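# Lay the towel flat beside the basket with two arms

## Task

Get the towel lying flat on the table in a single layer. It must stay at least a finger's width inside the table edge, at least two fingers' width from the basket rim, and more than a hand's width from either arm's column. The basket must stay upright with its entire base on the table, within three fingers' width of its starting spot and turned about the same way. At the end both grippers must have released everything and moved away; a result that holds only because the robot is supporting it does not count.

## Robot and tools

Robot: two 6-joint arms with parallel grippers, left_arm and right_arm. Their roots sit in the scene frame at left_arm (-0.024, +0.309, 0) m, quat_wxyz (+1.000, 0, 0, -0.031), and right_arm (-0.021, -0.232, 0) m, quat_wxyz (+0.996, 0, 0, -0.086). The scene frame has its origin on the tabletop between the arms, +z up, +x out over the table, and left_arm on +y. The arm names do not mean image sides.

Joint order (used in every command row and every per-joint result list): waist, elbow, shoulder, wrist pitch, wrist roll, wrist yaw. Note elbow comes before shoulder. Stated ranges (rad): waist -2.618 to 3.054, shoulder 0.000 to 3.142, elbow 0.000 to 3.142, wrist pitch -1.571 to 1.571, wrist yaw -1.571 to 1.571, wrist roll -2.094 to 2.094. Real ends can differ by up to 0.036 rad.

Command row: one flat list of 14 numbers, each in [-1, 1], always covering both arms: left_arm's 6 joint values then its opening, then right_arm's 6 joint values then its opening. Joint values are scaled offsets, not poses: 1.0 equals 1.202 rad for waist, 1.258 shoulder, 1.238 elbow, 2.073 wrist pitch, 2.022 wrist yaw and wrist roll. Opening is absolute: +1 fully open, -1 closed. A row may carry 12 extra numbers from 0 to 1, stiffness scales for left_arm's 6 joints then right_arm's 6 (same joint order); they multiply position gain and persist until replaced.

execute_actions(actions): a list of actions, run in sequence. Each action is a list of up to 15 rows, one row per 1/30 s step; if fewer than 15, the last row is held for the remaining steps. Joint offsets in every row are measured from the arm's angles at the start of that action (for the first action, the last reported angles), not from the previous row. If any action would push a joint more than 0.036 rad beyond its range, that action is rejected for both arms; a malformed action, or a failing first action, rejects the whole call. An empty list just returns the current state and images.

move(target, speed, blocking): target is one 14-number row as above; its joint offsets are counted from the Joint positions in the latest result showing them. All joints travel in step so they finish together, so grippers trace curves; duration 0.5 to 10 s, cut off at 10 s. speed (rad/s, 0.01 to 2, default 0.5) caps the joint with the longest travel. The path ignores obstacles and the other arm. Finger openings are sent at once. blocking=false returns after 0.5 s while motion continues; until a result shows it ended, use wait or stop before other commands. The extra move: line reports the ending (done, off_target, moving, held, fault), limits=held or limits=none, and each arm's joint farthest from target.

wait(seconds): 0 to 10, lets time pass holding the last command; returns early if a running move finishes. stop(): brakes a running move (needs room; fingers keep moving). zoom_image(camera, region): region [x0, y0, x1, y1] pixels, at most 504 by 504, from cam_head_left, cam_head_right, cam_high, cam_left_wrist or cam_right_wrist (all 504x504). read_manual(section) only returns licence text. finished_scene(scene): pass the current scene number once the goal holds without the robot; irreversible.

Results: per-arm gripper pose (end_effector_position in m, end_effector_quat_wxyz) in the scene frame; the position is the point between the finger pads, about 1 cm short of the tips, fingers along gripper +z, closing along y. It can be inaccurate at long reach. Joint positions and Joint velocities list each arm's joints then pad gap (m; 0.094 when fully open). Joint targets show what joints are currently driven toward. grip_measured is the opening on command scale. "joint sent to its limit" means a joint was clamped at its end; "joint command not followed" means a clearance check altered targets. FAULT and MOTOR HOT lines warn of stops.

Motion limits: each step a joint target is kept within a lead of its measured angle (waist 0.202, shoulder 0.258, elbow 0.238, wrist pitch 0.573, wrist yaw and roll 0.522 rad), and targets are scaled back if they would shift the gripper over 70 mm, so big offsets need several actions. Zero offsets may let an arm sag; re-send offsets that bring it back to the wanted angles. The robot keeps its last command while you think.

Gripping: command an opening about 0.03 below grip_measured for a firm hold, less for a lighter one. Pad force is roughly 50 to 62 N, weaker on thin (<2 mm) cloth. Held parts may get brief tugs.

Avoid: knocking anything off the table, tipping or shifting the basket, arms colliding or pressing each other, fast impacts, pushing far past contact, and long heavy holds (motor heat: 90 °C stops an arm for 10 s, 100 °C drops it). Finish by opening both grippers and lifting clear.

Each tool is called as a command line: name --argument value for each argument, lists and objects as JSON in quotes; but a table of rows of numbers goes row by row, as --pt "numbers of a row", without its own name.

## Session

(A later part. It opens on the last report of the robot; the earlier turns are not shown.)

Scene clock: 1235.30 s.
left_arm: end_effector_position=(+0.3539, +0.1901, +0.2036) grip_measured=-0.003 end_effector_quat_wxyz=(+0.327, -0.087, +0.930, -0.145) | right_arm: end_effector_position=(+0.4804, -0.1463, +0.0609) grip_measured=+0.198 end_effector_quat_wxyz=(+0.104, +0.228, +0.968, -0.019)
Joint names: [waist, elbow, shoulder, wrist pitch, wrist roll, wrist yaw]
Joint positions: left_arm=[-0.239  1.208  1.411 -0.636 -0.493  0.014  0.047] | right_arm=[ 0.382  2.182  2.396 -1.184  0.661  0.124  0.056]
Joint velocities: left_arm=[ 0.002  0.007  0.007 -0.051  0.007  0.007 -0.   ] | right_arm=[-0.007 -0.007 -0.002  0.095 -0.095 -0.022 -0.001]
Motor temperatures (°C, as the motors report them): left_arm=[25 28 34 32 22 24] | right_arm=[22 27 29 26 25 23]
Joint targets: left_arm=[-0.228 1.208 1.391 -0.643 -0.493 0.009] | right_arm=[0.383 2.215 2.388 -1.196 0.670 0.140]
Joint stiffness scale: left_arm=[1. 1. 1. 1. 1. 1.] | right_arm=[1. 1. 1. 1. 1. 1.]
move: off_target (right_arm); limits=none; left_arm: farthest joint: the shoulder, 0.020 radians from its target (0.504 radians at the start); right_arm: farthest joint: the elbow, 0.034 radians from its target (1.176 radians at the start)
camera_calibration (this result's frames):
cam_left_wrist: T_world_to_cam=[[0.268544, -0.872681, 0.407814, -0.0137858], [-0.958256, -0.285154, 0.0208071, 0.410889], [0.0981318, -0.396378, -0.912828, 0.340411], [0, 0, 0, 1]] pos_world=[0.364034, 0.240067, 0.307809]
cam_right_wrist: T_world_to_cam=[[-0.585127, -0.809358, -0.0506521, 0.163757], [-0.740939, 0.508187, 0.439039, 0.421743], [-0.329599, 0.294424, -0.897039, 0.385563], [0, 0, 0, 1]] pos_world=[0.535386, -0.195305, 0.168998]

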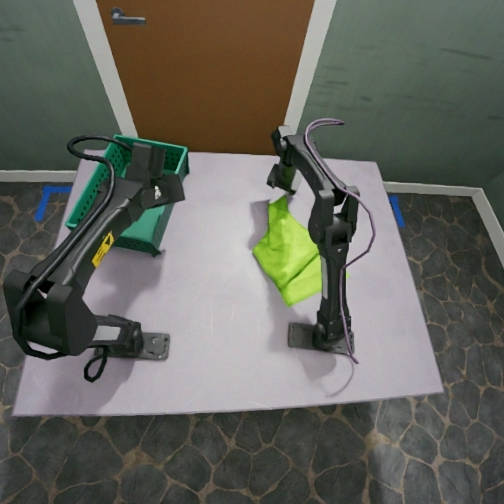

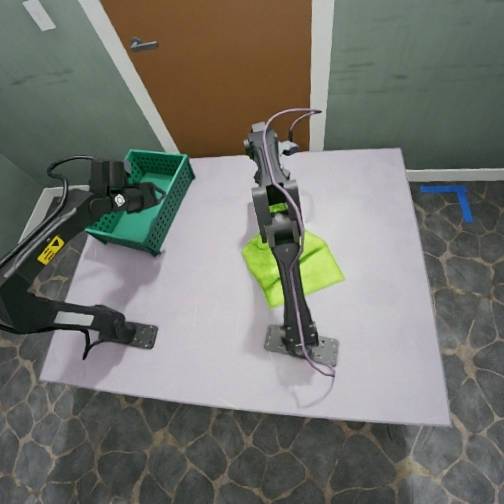

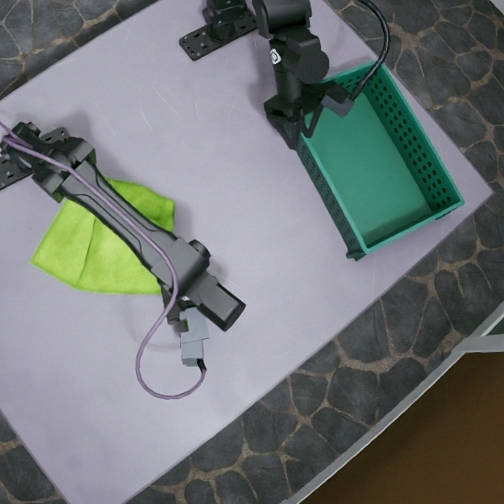

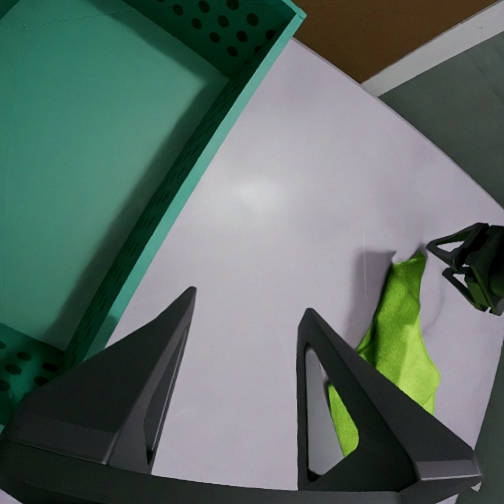

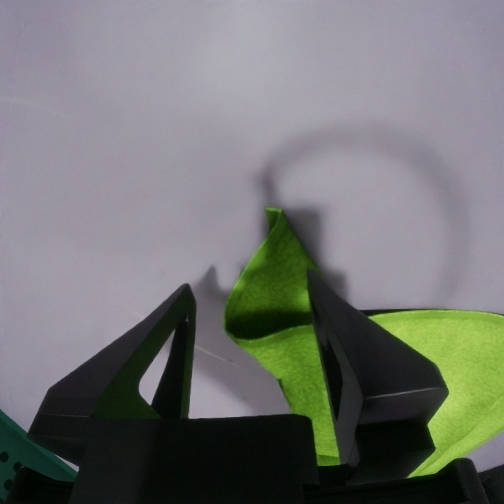

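move --target '[0,0.02,-0.015,0,0,0,0.0, -0.043,0.027,0.05,0,0,-0.042,0.2]' --speed 0.15

Scene clock: 1250.03 s.
left_arm: end_effector_position=(+0.3539, +0.1901, +0.2036) grip_measured=-0.003 end_effector_quat_wxyz=(+0.327, -0.087, +0.930, -0.145) | right_arm: end_effector_position=(+0.4759, -0.1544, +0.0253) grip_measured=+0.198 end_effector_quat_wxyz=(+0.054, +0.246, +0.968, +0.003)
Joint names: [waist, elbow, shoulder, wrist pitch, wrist roll, wrist yaw]
Joint positions: left_arm=[-0.239  1.208  1.411 -0.636 -0.493  0.014  0.047] | right_arm=[ 0.338  2.182  2.467 -1.184  0.662  0.038  0.056]
Joint velocities: left_arm=[-0.002 -0.007 -0.002 -0.081 -0.037  0.081  0.001] | right_arm=[-0.027 -0.007  0.012 -0.051  0.081 -0.022 -0.   ]
Motor temperatures (°C, as the motors report them): left_arm=[25 28 33 33 22 24] | right_arm=[21 28 31 26 25 23]
Joint targets: left_arm=[-0.239 1.233 1.392 -0.636 -0.493 0.014] | right_arm=[0.330 2.216 2.459 -1.184 0.661 0.039]
Joint stiffness scale: left_arm=[1. 1. 1. 1. 1. 1.] | right_arm=[1. 1. 1. 1. 1. 1.]
move: off_target (left_arm, right_arm); limits=none; left_arm: farthest joint: the elbow, 0.025 radians from its target (0.025 radians at the start); right_arm: farthest joint: the elbow, 0.033 radians from its target (0.033 radians at the start)
camera_calibration (this result's frames):
cam_left_wrist: T_world_to_cam=[[0.268544, -0.872681, 0.407814, -0.0137858], [-0.958256, -0.285154, 0.0208071, 0.410889], [0.0981318, -0.396378, -0.912828, 0.340411], [0, 0, 0, 1]] pos_world=[0.364034, 0.240067, 0.307809]
cam_right_wrist: T_world_to_cam=[[-0.615643, -0.786109, -0.0549215, 0.171067], [-0.682917, 0.497455, 0.534942, 0.40645], [-0.393202, 0.36684, -0.843102, 0.394688], [0, 0, 0, 1]] pos_world=[0.53808, -0.2125, 0.12473]

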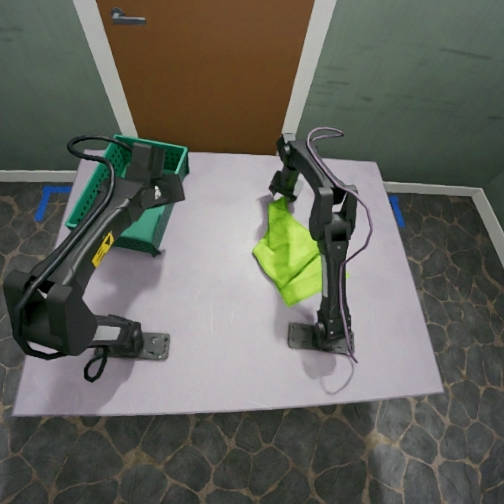

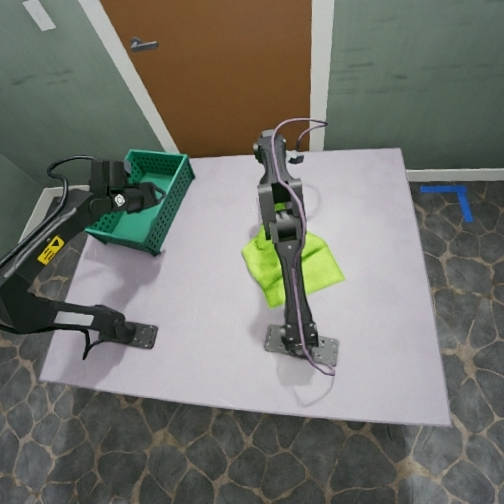

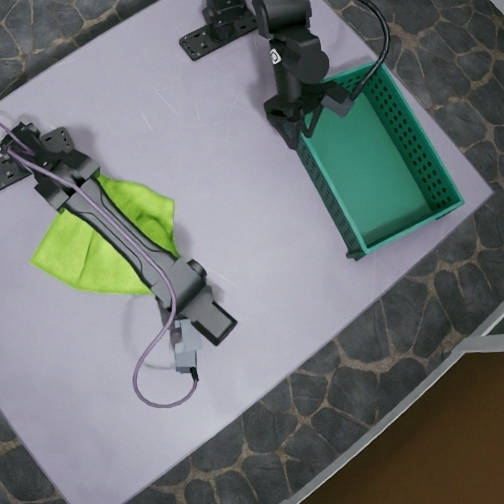

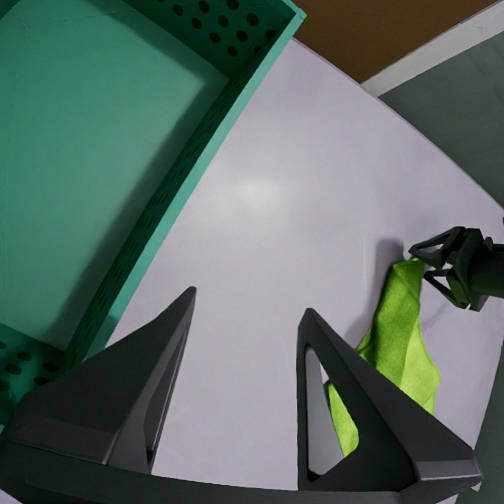

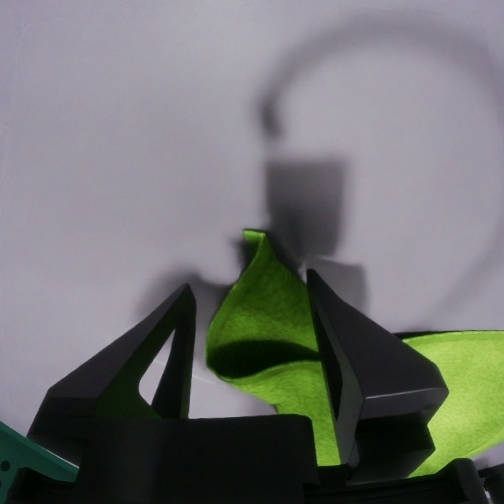

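execute_actions --actions '[[[0,0.02,-0.015,0,0,0,0, 0,0.027,0.0,-0.012,0,0,0.2],[0,0.02,-0.015,0,0,0,0, 0,0.027,0.004,-0.015,0,0,0.2],[0,0.02,-0.015,0,0,0,0, 0,0.027,0.008,-0.018,0,0,0.2],[0,0.02,-0.015,0,0,0,0, 0,0.027,0.012,-0.018,0,0,0.2],[0,0.02,-0.015,0,0,0,0, 0,0.027,0.016,-0.018,0,0,0.2],[0,0.02,-0.015,0,0,0,0, 0,0.027,0.02,-0.018,0,0,0.2],[0,0.02,-0.015,0,0,0,0, 0,0.027,0.023,-0.018,0,0,0.2]],[[0,0.02,-0.015,0,0,0,0, 0,0.025,0.003,0,0,0,0.15],[0,0.02,-0.015,0,0,0,0, 0,0.025,0.003,0,0,0,0.1],[0,0.02,-0.015,0,0,0,0, 0,0.025,0.003,0,0,0,0.05],[0,0.02,-0.015,0,0,0,0, 0,0.025,0.003,0,0,0,0.0],[0,0.02,-0.015,0,0,0,0, 0,0.025,0.003,0,0,0,-0.05],[0,0.02,-0.015,0,0,0,0, 0,0.025,0.003,0,0,0,-0.1],[0,0.02,-0.015,0,0,0,0, 0,0.025,0.003,0,0,0,-0.15],[0,0.02,-0.015,0,0,0,0, 0,0.025,0.003,0,0,0,-0.2],[0,0.02,-0.015,0,0,0,0, 0,0.025,0.003,0,0,0,-0.25],[0,0.02,-0.015,0,0,0,0, 0,0.025,0.003,0,0,0,-0.3],[0,0.02,-0.015,0,0,0,0, 0,0.025,0.003,0,0,0,-0.35],[0,0.02,-0.015,0,0,0,0, 0,0.025,0.003,0,0,0,-0.4],[0,0.02,-0.015,0,0,0,0, 0,0.025,0.003,0,0,0,-0.45],[0,0.02,-0.015,0,0,0,0, 0,0.025,0.003,0,0,0,-0.5],[0,0.02,-0.015,0,0,0,0, 0,0.025,0.003,0,0,0,-0.55]],[[0,0.02,-0.015,0,0,0,0, 0,0.025,0.003,0,0,0,-0.6],[0,0.02,-0.015,0,0,0,0, 0,0.025,0.003,0,0,0,-0.65],[0,0.02,-0.015,0,0,0,0, 0,0.025,0.003,0,0,0,-0.7],[0,0.02,-0.015,0,0,0,0, 0,0.025,0.003,0,0,0,-0.75],[0,0.02,-0.015,0,0,0,0, 0,0.025,0.003,0,0,0,-0.8],[0,0.02,-0.015,0,0,0,0, 0,0.025,0.003,0,0,0,-0.85],[0,0.02,-0.015,0,0,0,0, 0,0.025,0.003,0,0,0,-0.9],[0,0.02,-0.015,0,0,0,0, 0,0.025,0.003,0,0,0,-0.95],[0,0.02,-0.015,0,0,0,0, 0,0.025,0.003,0,0,0,-1]]]'

Scene clock: 1274.13 s.
left_arm: end_effector_position=(+0.3539, +0.1901, +0.2036) grip_measured=-0.003 end_effector_quat_wxyz=(+0.327, -0.087, +0.930, -0.145) | right_arm: end_effector_position=(+0.4699, -0.1535, +0.0130) grip_measured=-0.960 end_effector_quat_wxyz=(+0.032, +0.246, +0.969, -0.001)
Joint names: [waist, elbow, shoulder, wrist pitch, wrist roll, wrist yaw]
Joint positions: left_arm=[-0.239  1.208  1.411 -0.636 -0.493  0.014  0.047] | right_arm=[ 0.338  2.195  2.498 -1.208  0.662  0.028  0.002]
Joint velocities: left_arm=[-0.002 -0.007  0.002  0.007 -0.007 -0.066  0.   ] | right_arm=[ 0.017 -0.007  0.002  0.081 -0.037  0.007  0.   ]
Motor temperatures (°C, as the motors report them): left_arm=[25 29 33 34 22 24] | right_arm=[21 28 32 26 25 23]
Joint targets: left_arm=[-0.239 1.233 1.392 -0.636 -0.493 0.014] | right_arm=[0.338 2.221 2.502 -1.208 0.662 0.033]
Joint stiffness scale: left_arm=[1. 1. 1. 1. 1. 1.] | right_arm=[1. 1. 1. 1. 1. 1.]
camera_calibration (this result's frames):
cam_left_wrist: T_world_to_cam=[[0.268544, -0.872681, 0.407814, -0.0137858], [-0.958256, -0.285154, 0.0208071, 0.410889], [0.0981318, -0.396378, -0.912828, 0.340411], [0, 0, 0, 1]] pos_world=[0.364034, 0.240067, 0.307809]
cam_right_wrist: T_world_to_cam=[[-0.617156, -0.786257, -0.0303136, 0.167755], [-0.658775, 0.495257, 0.566336, 0.396368], [-0.430272, 0.369487, -0.823617, 0.399154], [0, 0, 0, 1]] pos_world=[0.536393, -0.211888, 0.109358]

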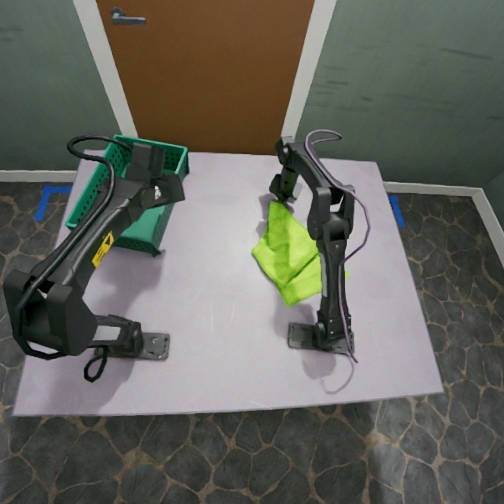

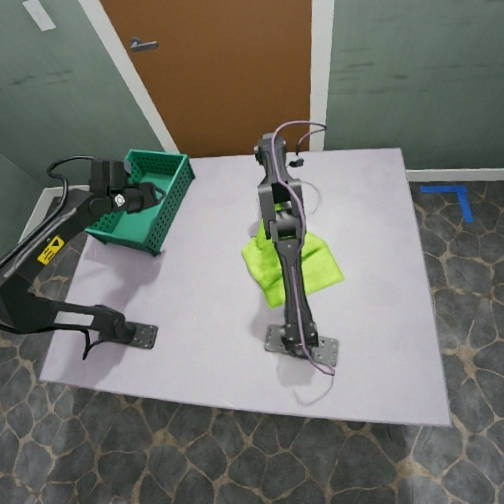

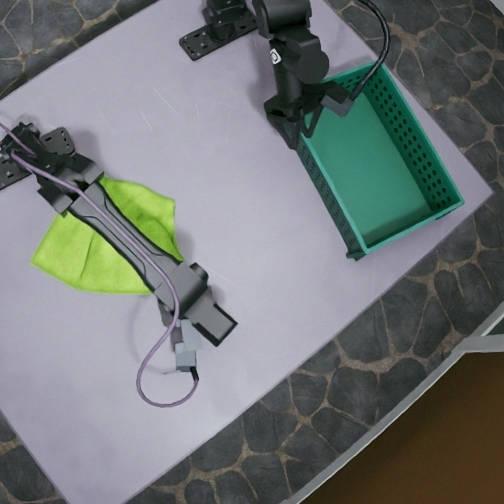

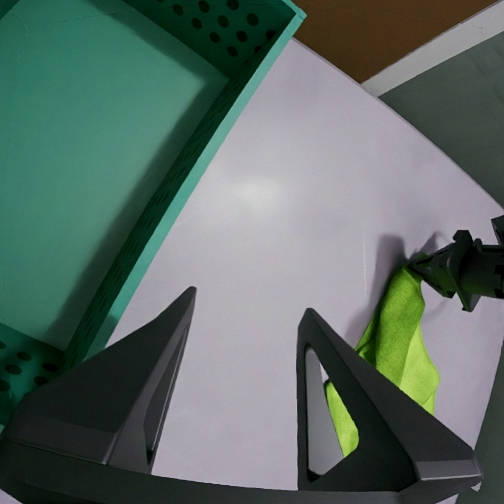

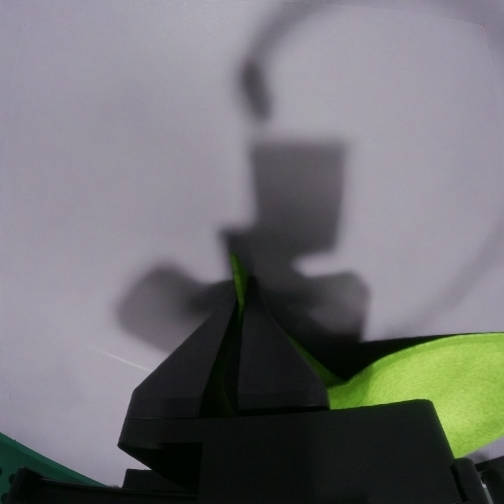

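move --target '[0.3,0.02,-0.015,0,0,0,0.0, 0.286,-0.03,-0.40,0.10,0,0,-1]' --speed 0.35

Scene clock: 1287.83 s.
left_arm: end_effector_position=(+0.3719, +0.3274, +0.2036) grip_measured=-0.003 end_effector_quat_wxyz=(+0.347, -0.248, +0.900, -0.085) | right_arm: end_effector_position=(+0.4405, +0.0199, +0.2622) grip_measured=-0.960 end_effector_quat_wxyz=(+0.291, +0.078, +0.937, +0.178)
Joint names: [waist, elbow, shoulder, wrist pitch, wrist roll, wrist yaw]
Joint positions: left_arm=[ 0.112  1.208  1.411 -0.636 -0.493  0.014  0.047] | right_arm=[ 0.677  2.166  2.015 -1.026  0.662  0.025  0.002]
Joint velocities: left_arm=[-0.002 -0.017 -0.002 -0.081  0.007 -0.051 -0.001] | right_arm=[-0.017  0.002 -0.007  0.022  0.037  0.051 -0.001]
Motor temperatures (°C, as the motors report them): left_arm=[25 29 33 34 22 24] | right_arm=[21 28 33 26 25 23]
Joint targets: left_arm=[0.122 1.233 1.392 -0.636 -0.493 0.014] | right_arm=[0.682 2.158 1.995 -1.001 0.662 0.028]
Joint stiffness scale: left_arm=[1. 1. 1. 1. 1. 1.] | right_arm=[1. 1. 1. 1. 1. 1.]
move: off_target (left_arm, right_arm); limits=none; left_arm: farthest joint: the elbow, 0.025 radians from its target (0.025 radians at the start); right_arm: farthest joint: the wrist pitch, 0.025 radians from its target (0.208 radians at the start)
camera_calibration (this result's frames):
cam_left_wrist: T_world_to_cam=[[0.552477, -0.72695, 0.407814, -0.0521262], [-0.801582, -0.597523, 0.0208071, 0.51121], [0.228553, -0.338392, -0.912828, 0.325569], [0, 0, 0, 1]] pos_world=[0.364165, 0.377736, 0.307809]
cam_right_wrist: T_world_to_cam=[[-0.176678, -0.867571, -0.464871, 0.215001], [-0.983466, 0.13653, 0.118973, 0.417474], [-0.0397484, 0.478204, -0.877349, 0.367657], [0, 0, 0, 1]] pos_world=[0.463171, -0.0462846, 0.372843]

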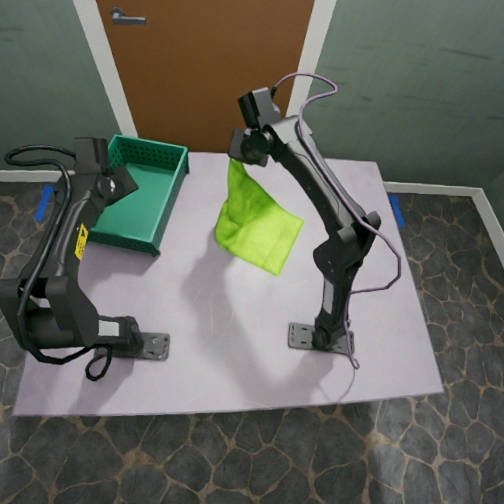

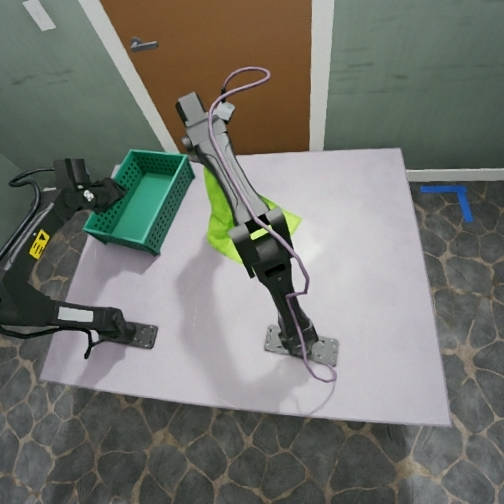

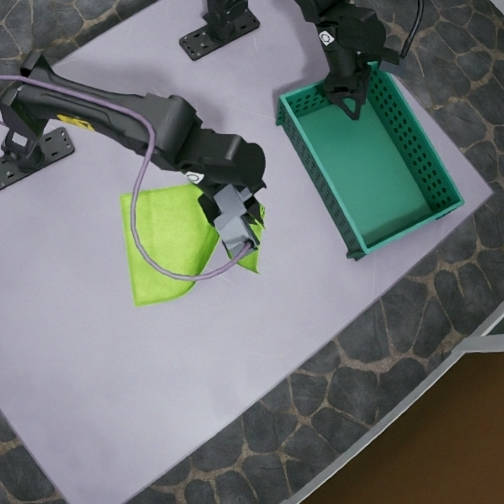

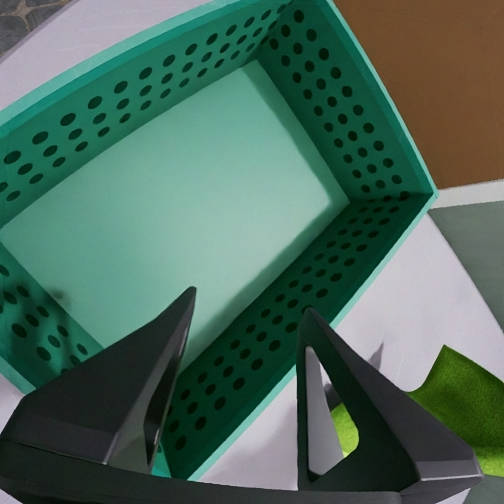

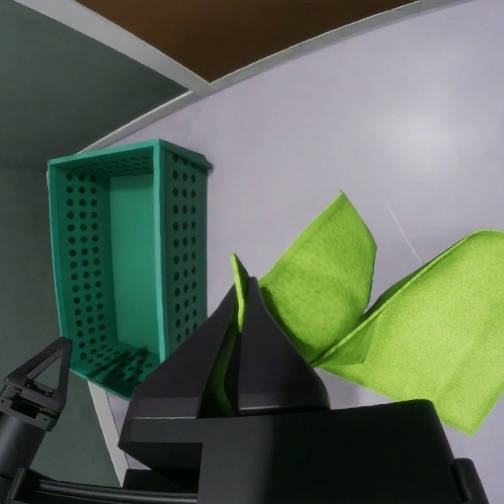

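move --target '[0,0.02,-0.015,0,0,0,0.0, -0.05,0.025,-0.016,0.012,-0.9,0,-1]' --speed 0.9

Scene clock: 1306.70 s.
left_arm: end_effector_position=(+0.3719, +0.3274, +0.2036) grip_measured=-0.003 end_effector_quat_wxyz=(+0.347, -0.248, +0.900, -0.085) | right_arm: end_effector_position=(+0.4519, -0.0023, +0.2622) grip_measured=-0.961 end_effector_quat_wxyz=(-0.316, +0.675, -0.655, +0.127)
Joint names: [waist, elbow, shoulder, wrist pitch, wrist roll, wrist yaw]
Joint positions: left_arm=[ 0.112  1.208  1.411 -0.636 -0.493  0.014  0.047] | right_arm=[ 0.63   2.166  2.015 -1.026 -1.152  0.025  0.002]
Joint velocities: left_arm=[ 0.002 -0.012  0.007 -0.022 -0.022 -0.066 -0.001] | right_arm=[-0.007  0.002 -0.012 -0.022  0.007 -0.022  0.001]
Motor temperatures (°C, as the motors report them): left_arm=[25 29 32 34 22 24] | right_arm=[21 27 32 29 25 23]
Joint targets: left_arm=[0.112 1.233 1.392 -0.636 -0.493 0.014] | right_arm=[0.617 2.197 1.995 -1.001 -1.157 0.025]
Joint stiffness scale: left_arm=[1. 1. 1. 1. 1. 1.] | right_arm=[1. 1. 1. 1. 1. 1.]
move: off_target (left_arm, right_arm); limits=none; left_arm: farthest joint: the elbow, 0.025 radians from its target (0.025 radians at the start); right_arm: farthest joint: the elbow, 0.031 radians from its target (0.031 radians at the start)
camera_calibration (this result's frames):
cam_left_wrist: T_world_to_cam=[[0.552477, -0.72695, 0.407814, -0.0521262], [-0.801582, -0.597523, 0.0208071, 0.51121], [0.228553, -0.338392, -0.912828, 0.325569], [0, 0, 0, 1]] pos_world=[0.364165, 0.377736, 0.307809]
cam_right_wrist: T_world_to_cam=[[0.813565, -0.217414, 0.539298, -0.511508], [-0.377979, -0.902523, 0.206359, 0.132828], [0.441863, -0.37173, -0.81644, 0.143173], [0, 0, 0, 1]] pos_world=[0.403088, 0.0618926, 0.365337]

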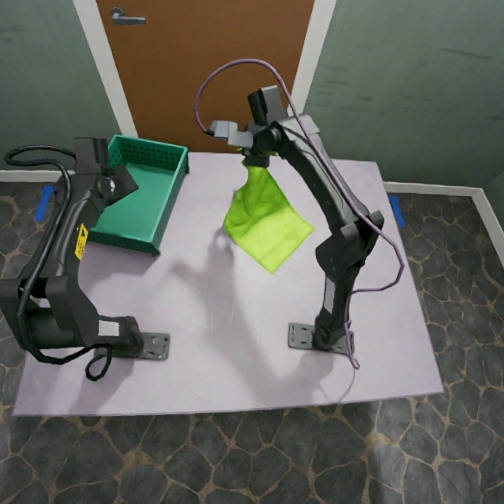

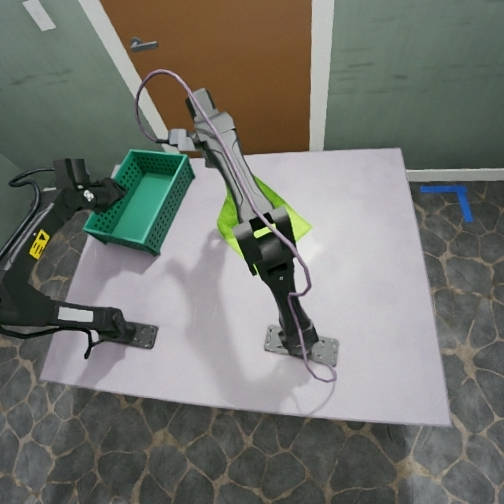

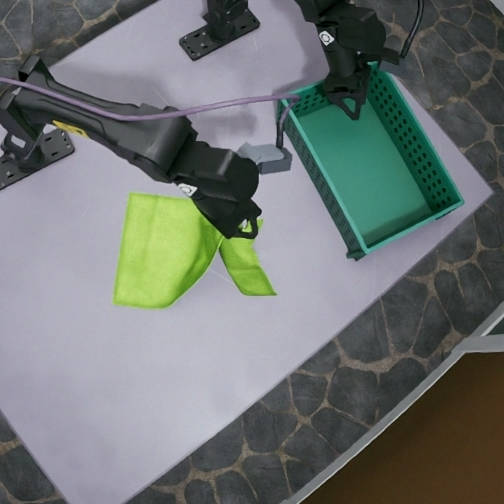

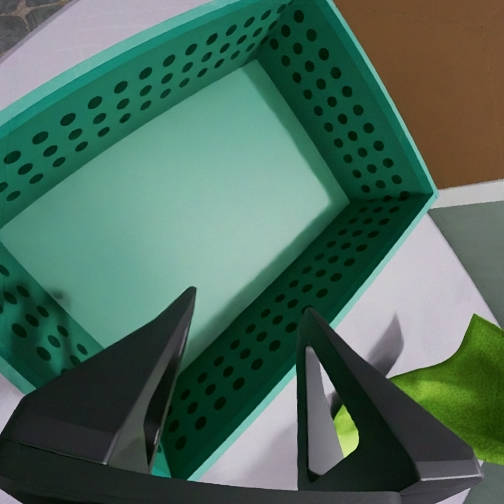

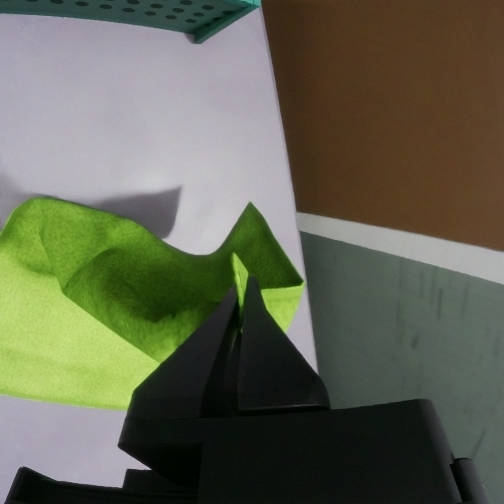

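move --target '[0,0.02,-0.015,0,0,0,0.0, -0.348,0.02,0.41,0.254,0.717,0,-1]' --speed 1.0

Scene clock: 1340.37 s.
left_arm: end_effector_position=(+0.3719, +0.3274, +0.2036) grip_measured=-0.003 end_effector_quat_wxyz=(+0.347, -0.248, +0.900, -0.085) | right_arm: end_effector_position=(+0.6190, -0.2100, +0.0326) grip_measured=-0.961 end_effector_quat_wxyz=(+0.320, +0.123, +0.938, +0.041)
Joint names: [waist, elbow, shoulder, wrist pitch, wrist roll, wrist yaw]
Joint positions: left_arm=[ 0.112  1.208  1.411 -0.636 -0.493  0.014  0.047] | right_arm=[ 0.211  2.166  2.551 -0.528  0.291  0.025  0.002]
Joint velocities: left_arm=[-0.002 -0.012  0.002  0.066 -0.022  0.022  0.001] | right_arm=[ 0.002  0.007 -0.007 -0.007  0.081  0.007 -0.   ]
Motor temperatures (°C, as the motors report them): left_arm=[25 29 32 35 22 24] | right_arm=[22 28 32 31 25 23]
Joint targets: left_arm=[0.112 1.233 1.392 -0.636 -0.493 0.014] | right_arm=[0.212 2.191 2.531 -0.500 0.298 0.025]
Joint stiffness scale: left_arm=[1. 1. 1. 1. 1. 1.] | right_arm=[1. 1. 1. 1. 1. 1.]
move: off_target (left_arm, right_arm); limits=none; left_arm: farthest joint: the elbow, 0.025 radians from its target (0.025 radians at the start); right_arm: farthest joint: the wrist pitch, 0.029 radians from its target (0.527 radians at the start)
camera_calibration (this result's frames):
cam_left_wrist: T_world_to_cam=[[0.552477, -0.72695, 0.407814, -0.0521262], [-0.801582, -0.597523, 0.0208071, 0.51121], [0.228553, -0.338392, -0.912828, 0.325569], [0, 0, 0, 1]] pos_world=[0.364165, 0.377736, 0.307809]
cam_right_wrist: T_world_to_cam=[[-0.326546, -0.909193, -0.258331, 0.0176341], [-0.944275, 0.325775, 0.0470595, 0.669579], [0.0413715, 0.259302, -0.96491, 0.189842], [0, 0, 0, 1]] pos_world=[0.630171, -0.251326, 0.156226]

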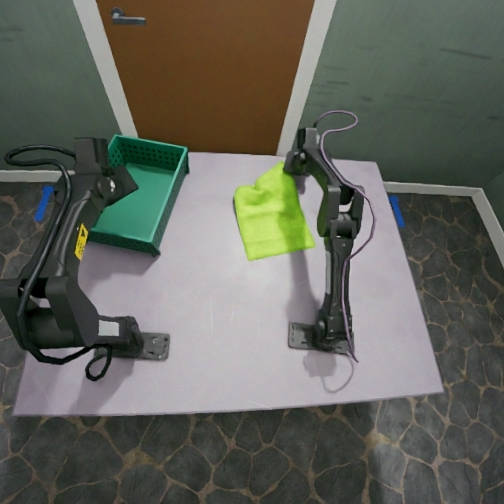

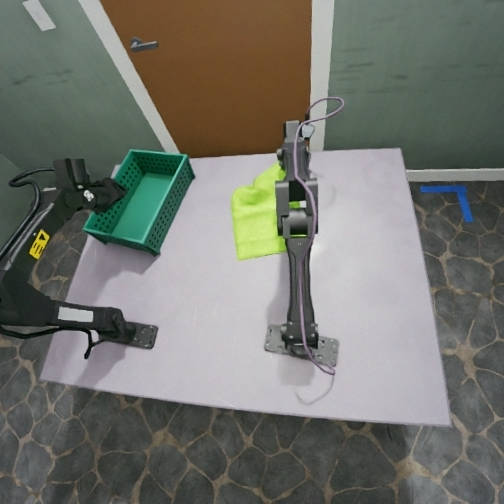

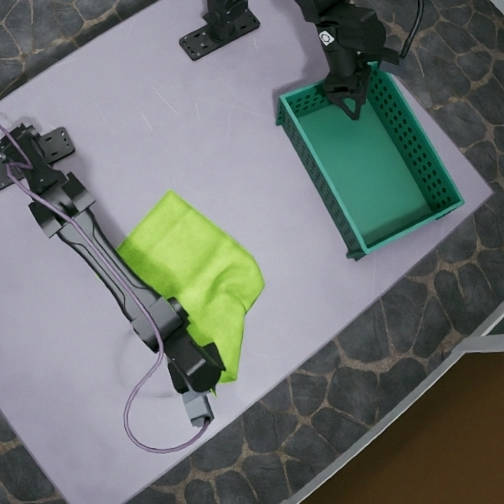

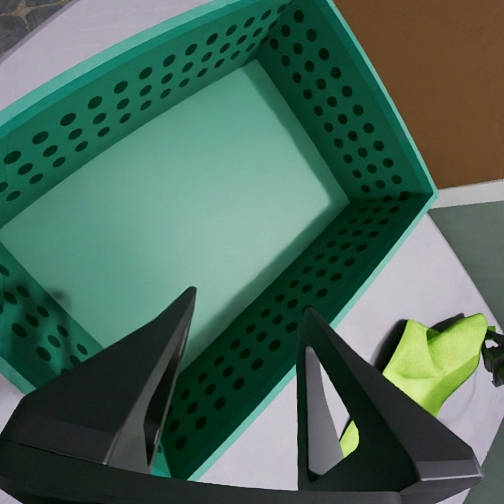

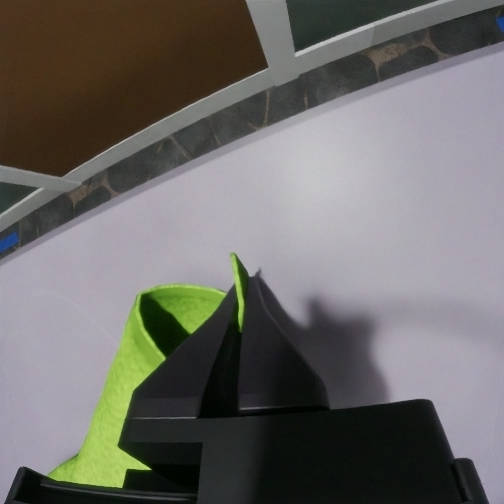

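execute_actions --actions '[[[0,0.02,-0.015,0,0,0,0, 0,0.02,-0.015,0,0,0,0.0],[0,0.02,-0.015,0,0,0,0, 0,0.02,-0.015,0,0,0,0.0],[0,0.02,-0.015,0,0,0,0, 0,0.02,-0.015,0,0,0,0.0],[0,0.02,-0.015,0,0,0,0, 0,0.02,-0.015,0,0,0,0.0],[0,0.02,-0.015,0,0,0,0, 0,0.02,-0.015,0,0,0,0.0],[0,0.02,-0.015,0,0,0,0, 0,0.02,-0.015,0,0,0,0.0],[0,0.02,-0.015,0,0,0,0, 0,0.02,-0.015,0,0,0,0.0],[0,0.02,-0.015,0,0,0,0, 0,0.02,-0.03,0,0,0,0.0],[0,0.02,-0.015,0,0,0,0, 0,0.02,-0.045,0,0,0,0.0],[0,0.02,-0.015,0,0,0,0, 0,0.02,-0.06,0,0,0,0.0],[0,0.02,-0.015,0,0,0,0, 0,0.02,-0.075,0,0,0,0.0],[0,0.02,-0.015,0,0,0,0, 0,0.02,-0.09,0,0,0,0.0],[0,0.02,-0.015,0,0,0,0, 0,0.02,-0.105,0,0,0,0.0],[0,0.02,-0.015,0,0,0,0, 0,0.02,-0.12,0,0,0,0.0],[0,0.02,-0.015,0,0,0,0, 0,0.02,-0.13,0,0,0,0.0]]]'

wait --seconds 0.5

Scene clock: 1379.90 s.
left_arm: end_effector_position=(+0.3719, +0.3274, +0.2036) grip_measured=-0.003 end_effector_quat_wxyz=(+0.347, -0.248, +0.900, -0.085) | right_arm: end_effector_position=(+0.6208, -0.2099, +0.0708) grip_measured=-0.002 end_effector_quat_wxyz=(+0.344, +0.122, +0.930, +0.046)
Joint names: [waist, elbow, shoulder, wrist pitch, wrist roll, wrist yaw]
Joint positions: left_arm=[ 0.112  1.208  1.411 -0.636 -0.493  0.014  0.047] | right_arm=[ 0.211  2.166  2.486 -0.542  0.291  0.025  0.047]
Joint velocities: left_arm=[-0.017 -0.007 -0.002  0.022  0.066 -0.037  0.   ] | right_arm=[-0.027 -0.002 -0.545  0.037  0.022  0.007  0.001]
Motor temperatures (°C, as the motors report them): left_arm=[25 29 32 35 22 24] | right_arm=[21 28 36 32 25 23]
Joint targets: left_arm=[0.112 1.233 1.392 -0.636 -0.493 0.014] | right_arm=[0.211 2.189 2.398 -0.530 0.291 0.025]
Joint stiffness scale: left_arm=[1. 1. 1. 1. 1. 1.] | right_arm=[1. 1. 1. 1. 1. 1.]
camera_calibration (this result's frames):
cam_left_wrist: T_world_to_cam=[[0.552477, -0.72695, 0.407814, -0.0521262], [-0.801582, -0.597523, 0.0208071, 0.51121], [0.228553, -0.338392, -0.912828, 0.325569], [0, 0, 0, 1]] pos_world=[0.364165, 0.377736, 0.307809]
cam_right_wrist: T_world_to_cam=[[-0.313042, -0.908492, -0.276852, 0.0212282], [-0.945369, 0.326002, -0.0008323, 0.673551], [0.0910104, 0.261466, -0.960912, 0.195993], [0, 0, 0, 1]] pos_world=[0.625562, -0.251539, 0.194769]

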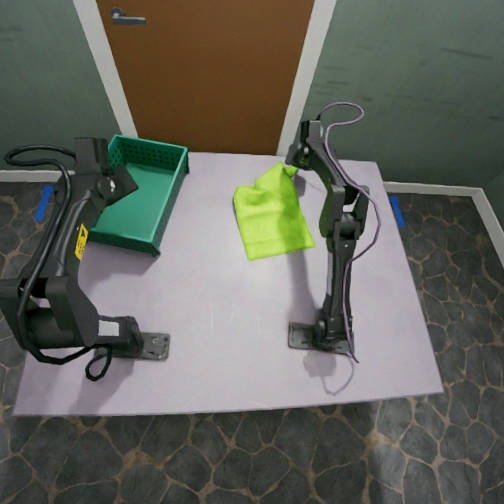

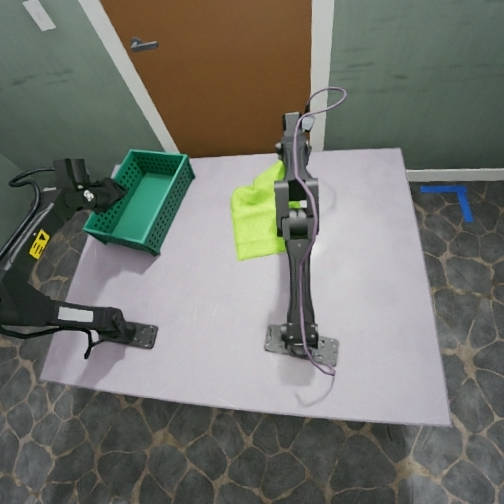

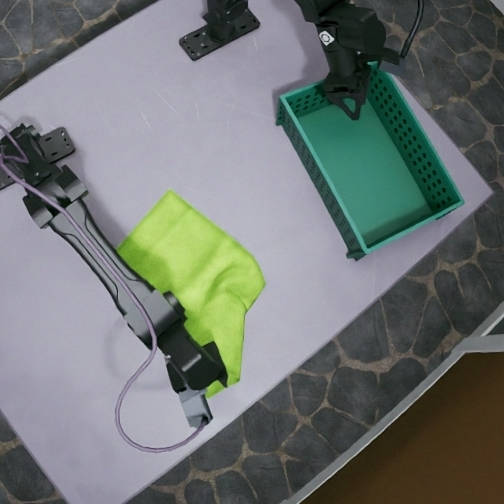

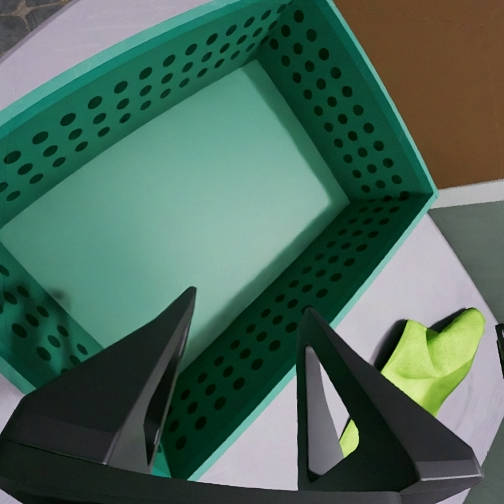

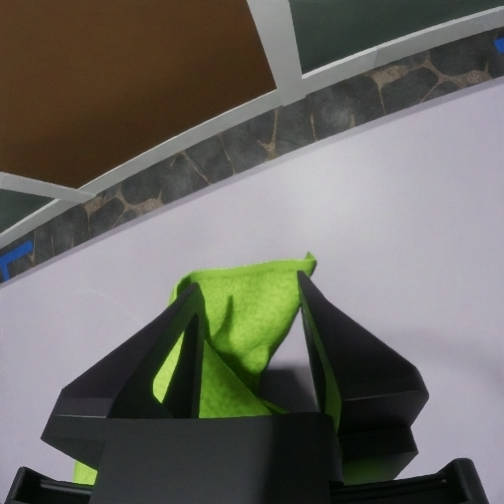

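Scene clock: 1380.40 s.
left_arm: end_effector_position=(+0.3719, +0.3274, +0.2036) grip_measured=-0.003 end_effector_quat_wxyz=(+0.347, -0.248, +0.900, -0.085) | right_arm: end_effector_position=(+0.6246, -0.2098, +0.1220) grip_measured=-0.002 end_effector_quat_wxyz=(+0.386, +0.121, +0.913, +0.053)
Joint names: [waist, elbow, shoulder, wrist pitch, wrist roll, wrist yaw]
Joint positions: left_arm=[ 0.112  1.208  1.411 -0.636 -0.493  0.014  0.047] | right_arm=[ 0.211  2.166  2.407 -0.531  0.291  0.025  0.047]
Joint velocities: left_arm=[-0.012 -0.002 -0.002  0.007  0.022 -0.022 -0.   ] | right_arm=[-0.002 -0.007 -0.007 -0.007  0.007  0.081 -0.001]
Motor temperatures (°C, as the motors report them): left_arm=[25 29 32 35 22 24] | right_arm=[21 28 36 32 25 23]
Joint targets: left_arm=[0.112 1.233 1.392 -0.636 -0.493 0.014] | right_arm=[0.211 2.189 2.398 -0.529 0.291 0.025]
Joint stiffness scale: left_arm=[1. 1. 1. 1. 1. 1.] | right_arm=[1. 1. 1. 1. 1. 1.]
wait: 0.50 s; no rest
camera_calibration (this result's frames):
cam_left_wrist: T_world_to_cam=[[0.552477, -0.72695, 0.407814, -0.0521262], [-0.801582, -0.597523, 0.0208071, 0.51121], [0.228553, -0.338392, -0.912828, 0.325569], [0, 0, 0, 1]] pos_world=[0.364165, 0.377736, 0.307809]
cam_right_wrist: T_world_to_cam=[[-0.28676, -0.907457, -0.307066, 0.0242104], [-0.941523, 0.326154, -0.0846051, 0.684964], [0.176926, 0.264849, -0.94792, 0.190282], [0, 0, 0, 1]] pos_world=[0.618186, -0.251829, 0.245757]

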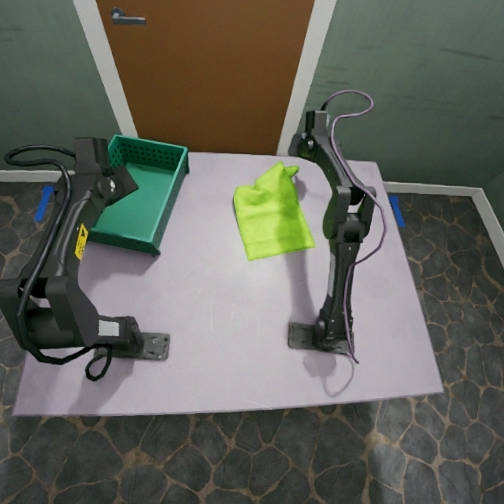

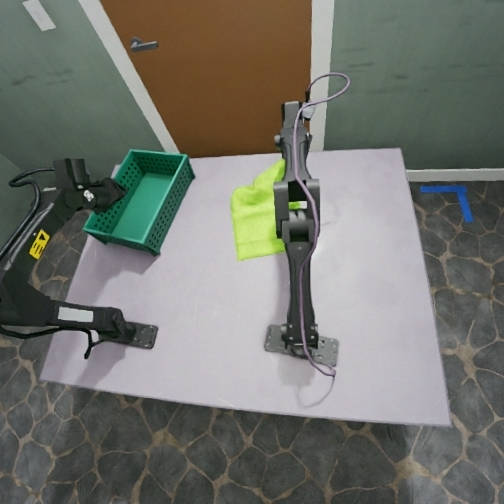

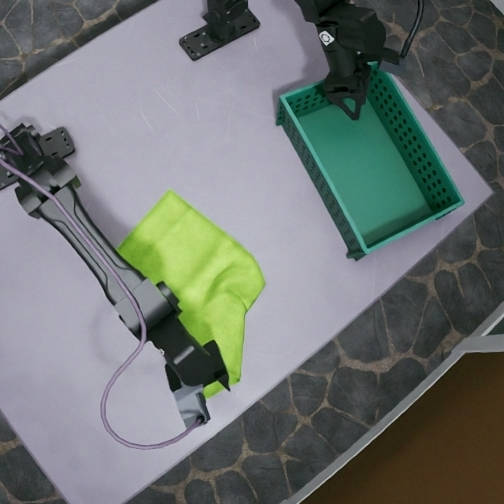

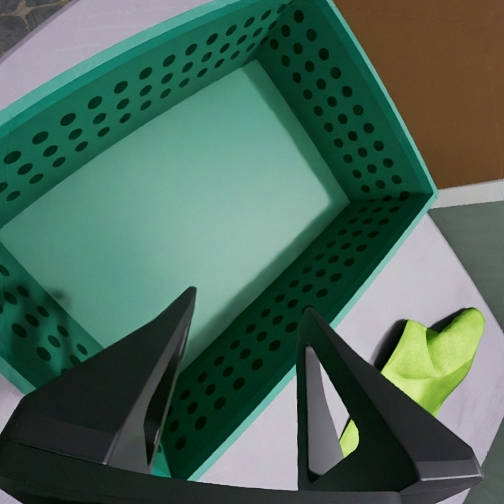

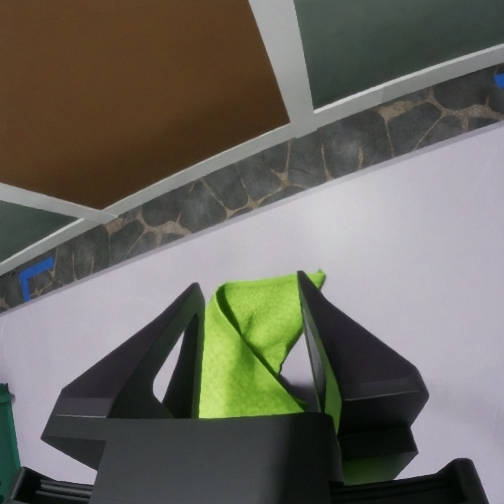

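move --target '[-0.6,0.25,0.15,-0.1,0.47,0,0.0, -0.055,-0.78,-0.527,-0.217,0.508,-0.012,0.0]' --speed 0.8

Scene clock: 1389.93 s.
left_arm: end_effector_position=(+0.3074, +0.0460, +0.2131) grip_measured=-0.003 end_effector_quat_wxyz=(+0.306, +0.505, +0.806, -0.041) | right_arm: end_effector_position=(+0.3006, -0.2352, +0.0484) grip_measured=-0.002 end_effector_quat_wxyz=(+0.016, +0.615, +0.788, +0.013)
Joint names: [waist, elbow, shoulder, wrist pitch, wrist roll, wrist yaw]
Joint positions: left_arm=[-0.605  1.483  1.597 -0.828  0.447  0.014  0.047] | right_arm=[ 0.157  1.207  1.773 -0.965  1.31  -0.001  0.047]
Joint velocities: left_arm=[ 0.002 -0.012  0.017  0.007  0.022  0.037  0.   ] | right_arm=[ 0.002 -0.007  0.002 -0.037 -0.081 -0.066 -0.001]
Motor temperatures (°C, as the motors report them): left_arm=[25 29 32 35 22 24] | right_arm=[21 28 35 32 25 23]
Joint targets: left_arm=[-0.609 1.517 1.600 -0.844 0.457 0.015] | right_arm=[0.145 1.200 1.744 -0.980 1.319 0.001]
Joint stiffness scale: left_arm=[1. 1. 1. 1. 1. 1.] | right_arm=[1. 1. 1. 1. 1. 1.]
move: off_target (left_arm, right_arm); limits=none; left_arm: farthest joint: the elbow, 0.035 radians from its target (0.310 radians at the start); right_arm: farthest joint: the shoulder, 0.029 radians from its target (0.663 radians at the start)
camera_calibration (this result's frames):
cam_left_wrist: T_world_to_cam=[[-0.726567, -0.66793, -0.161152, 0.286842], [-0.673621, 0.73867, -0.0245075, 0.200077], [0.135407, 0.090749, -0.986625, 0.278346], [0, 0, 0, 1]] pos_world=[0.305496, 0.0185401, 0.325752]
cam_right_wrist: T_world_to_cam=[[-0.995998, -0.076415, -0.0463503, 0.281717], [-0.088768, 0.785556, 0.61239, 0.199959], [-0.010385, 0.614054, -0.789196, 0.315319], [0, 0, 0, 1]] pos_world=[0.301614, -0.329175, 0.139454]

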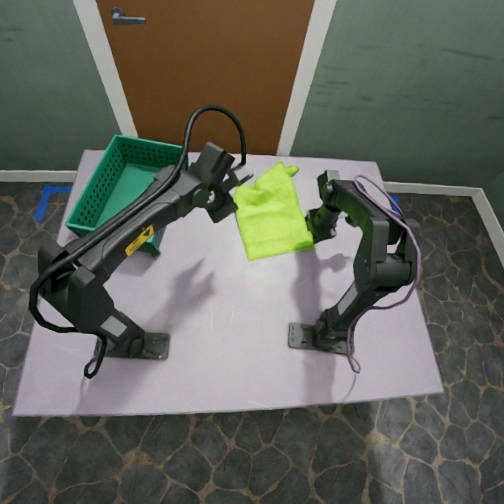

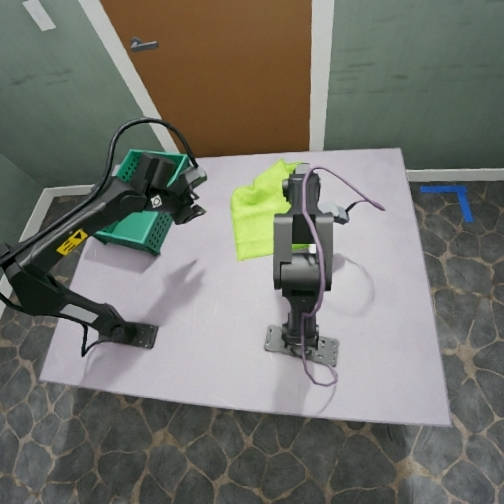

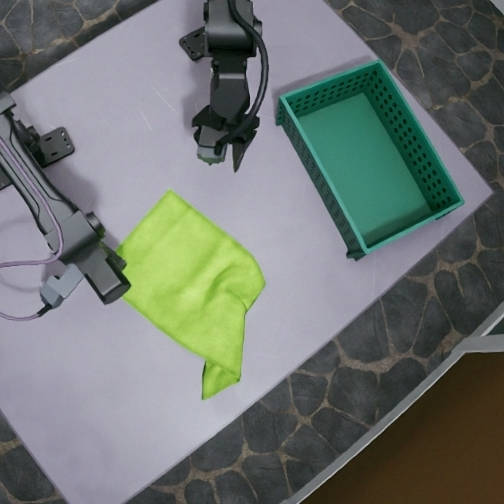

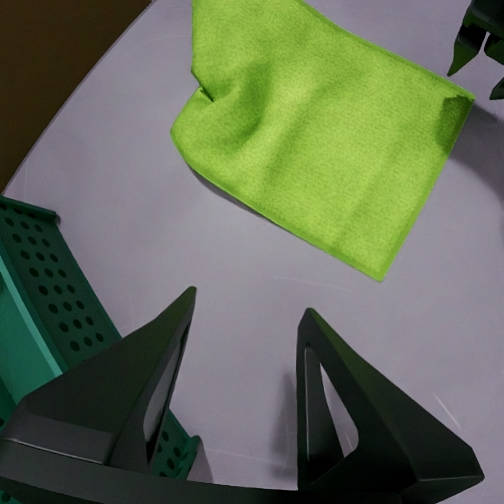

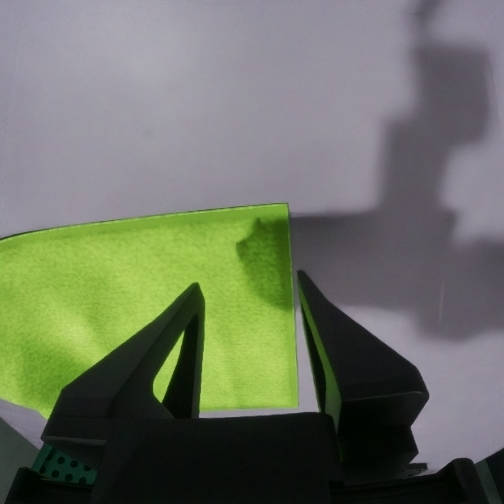

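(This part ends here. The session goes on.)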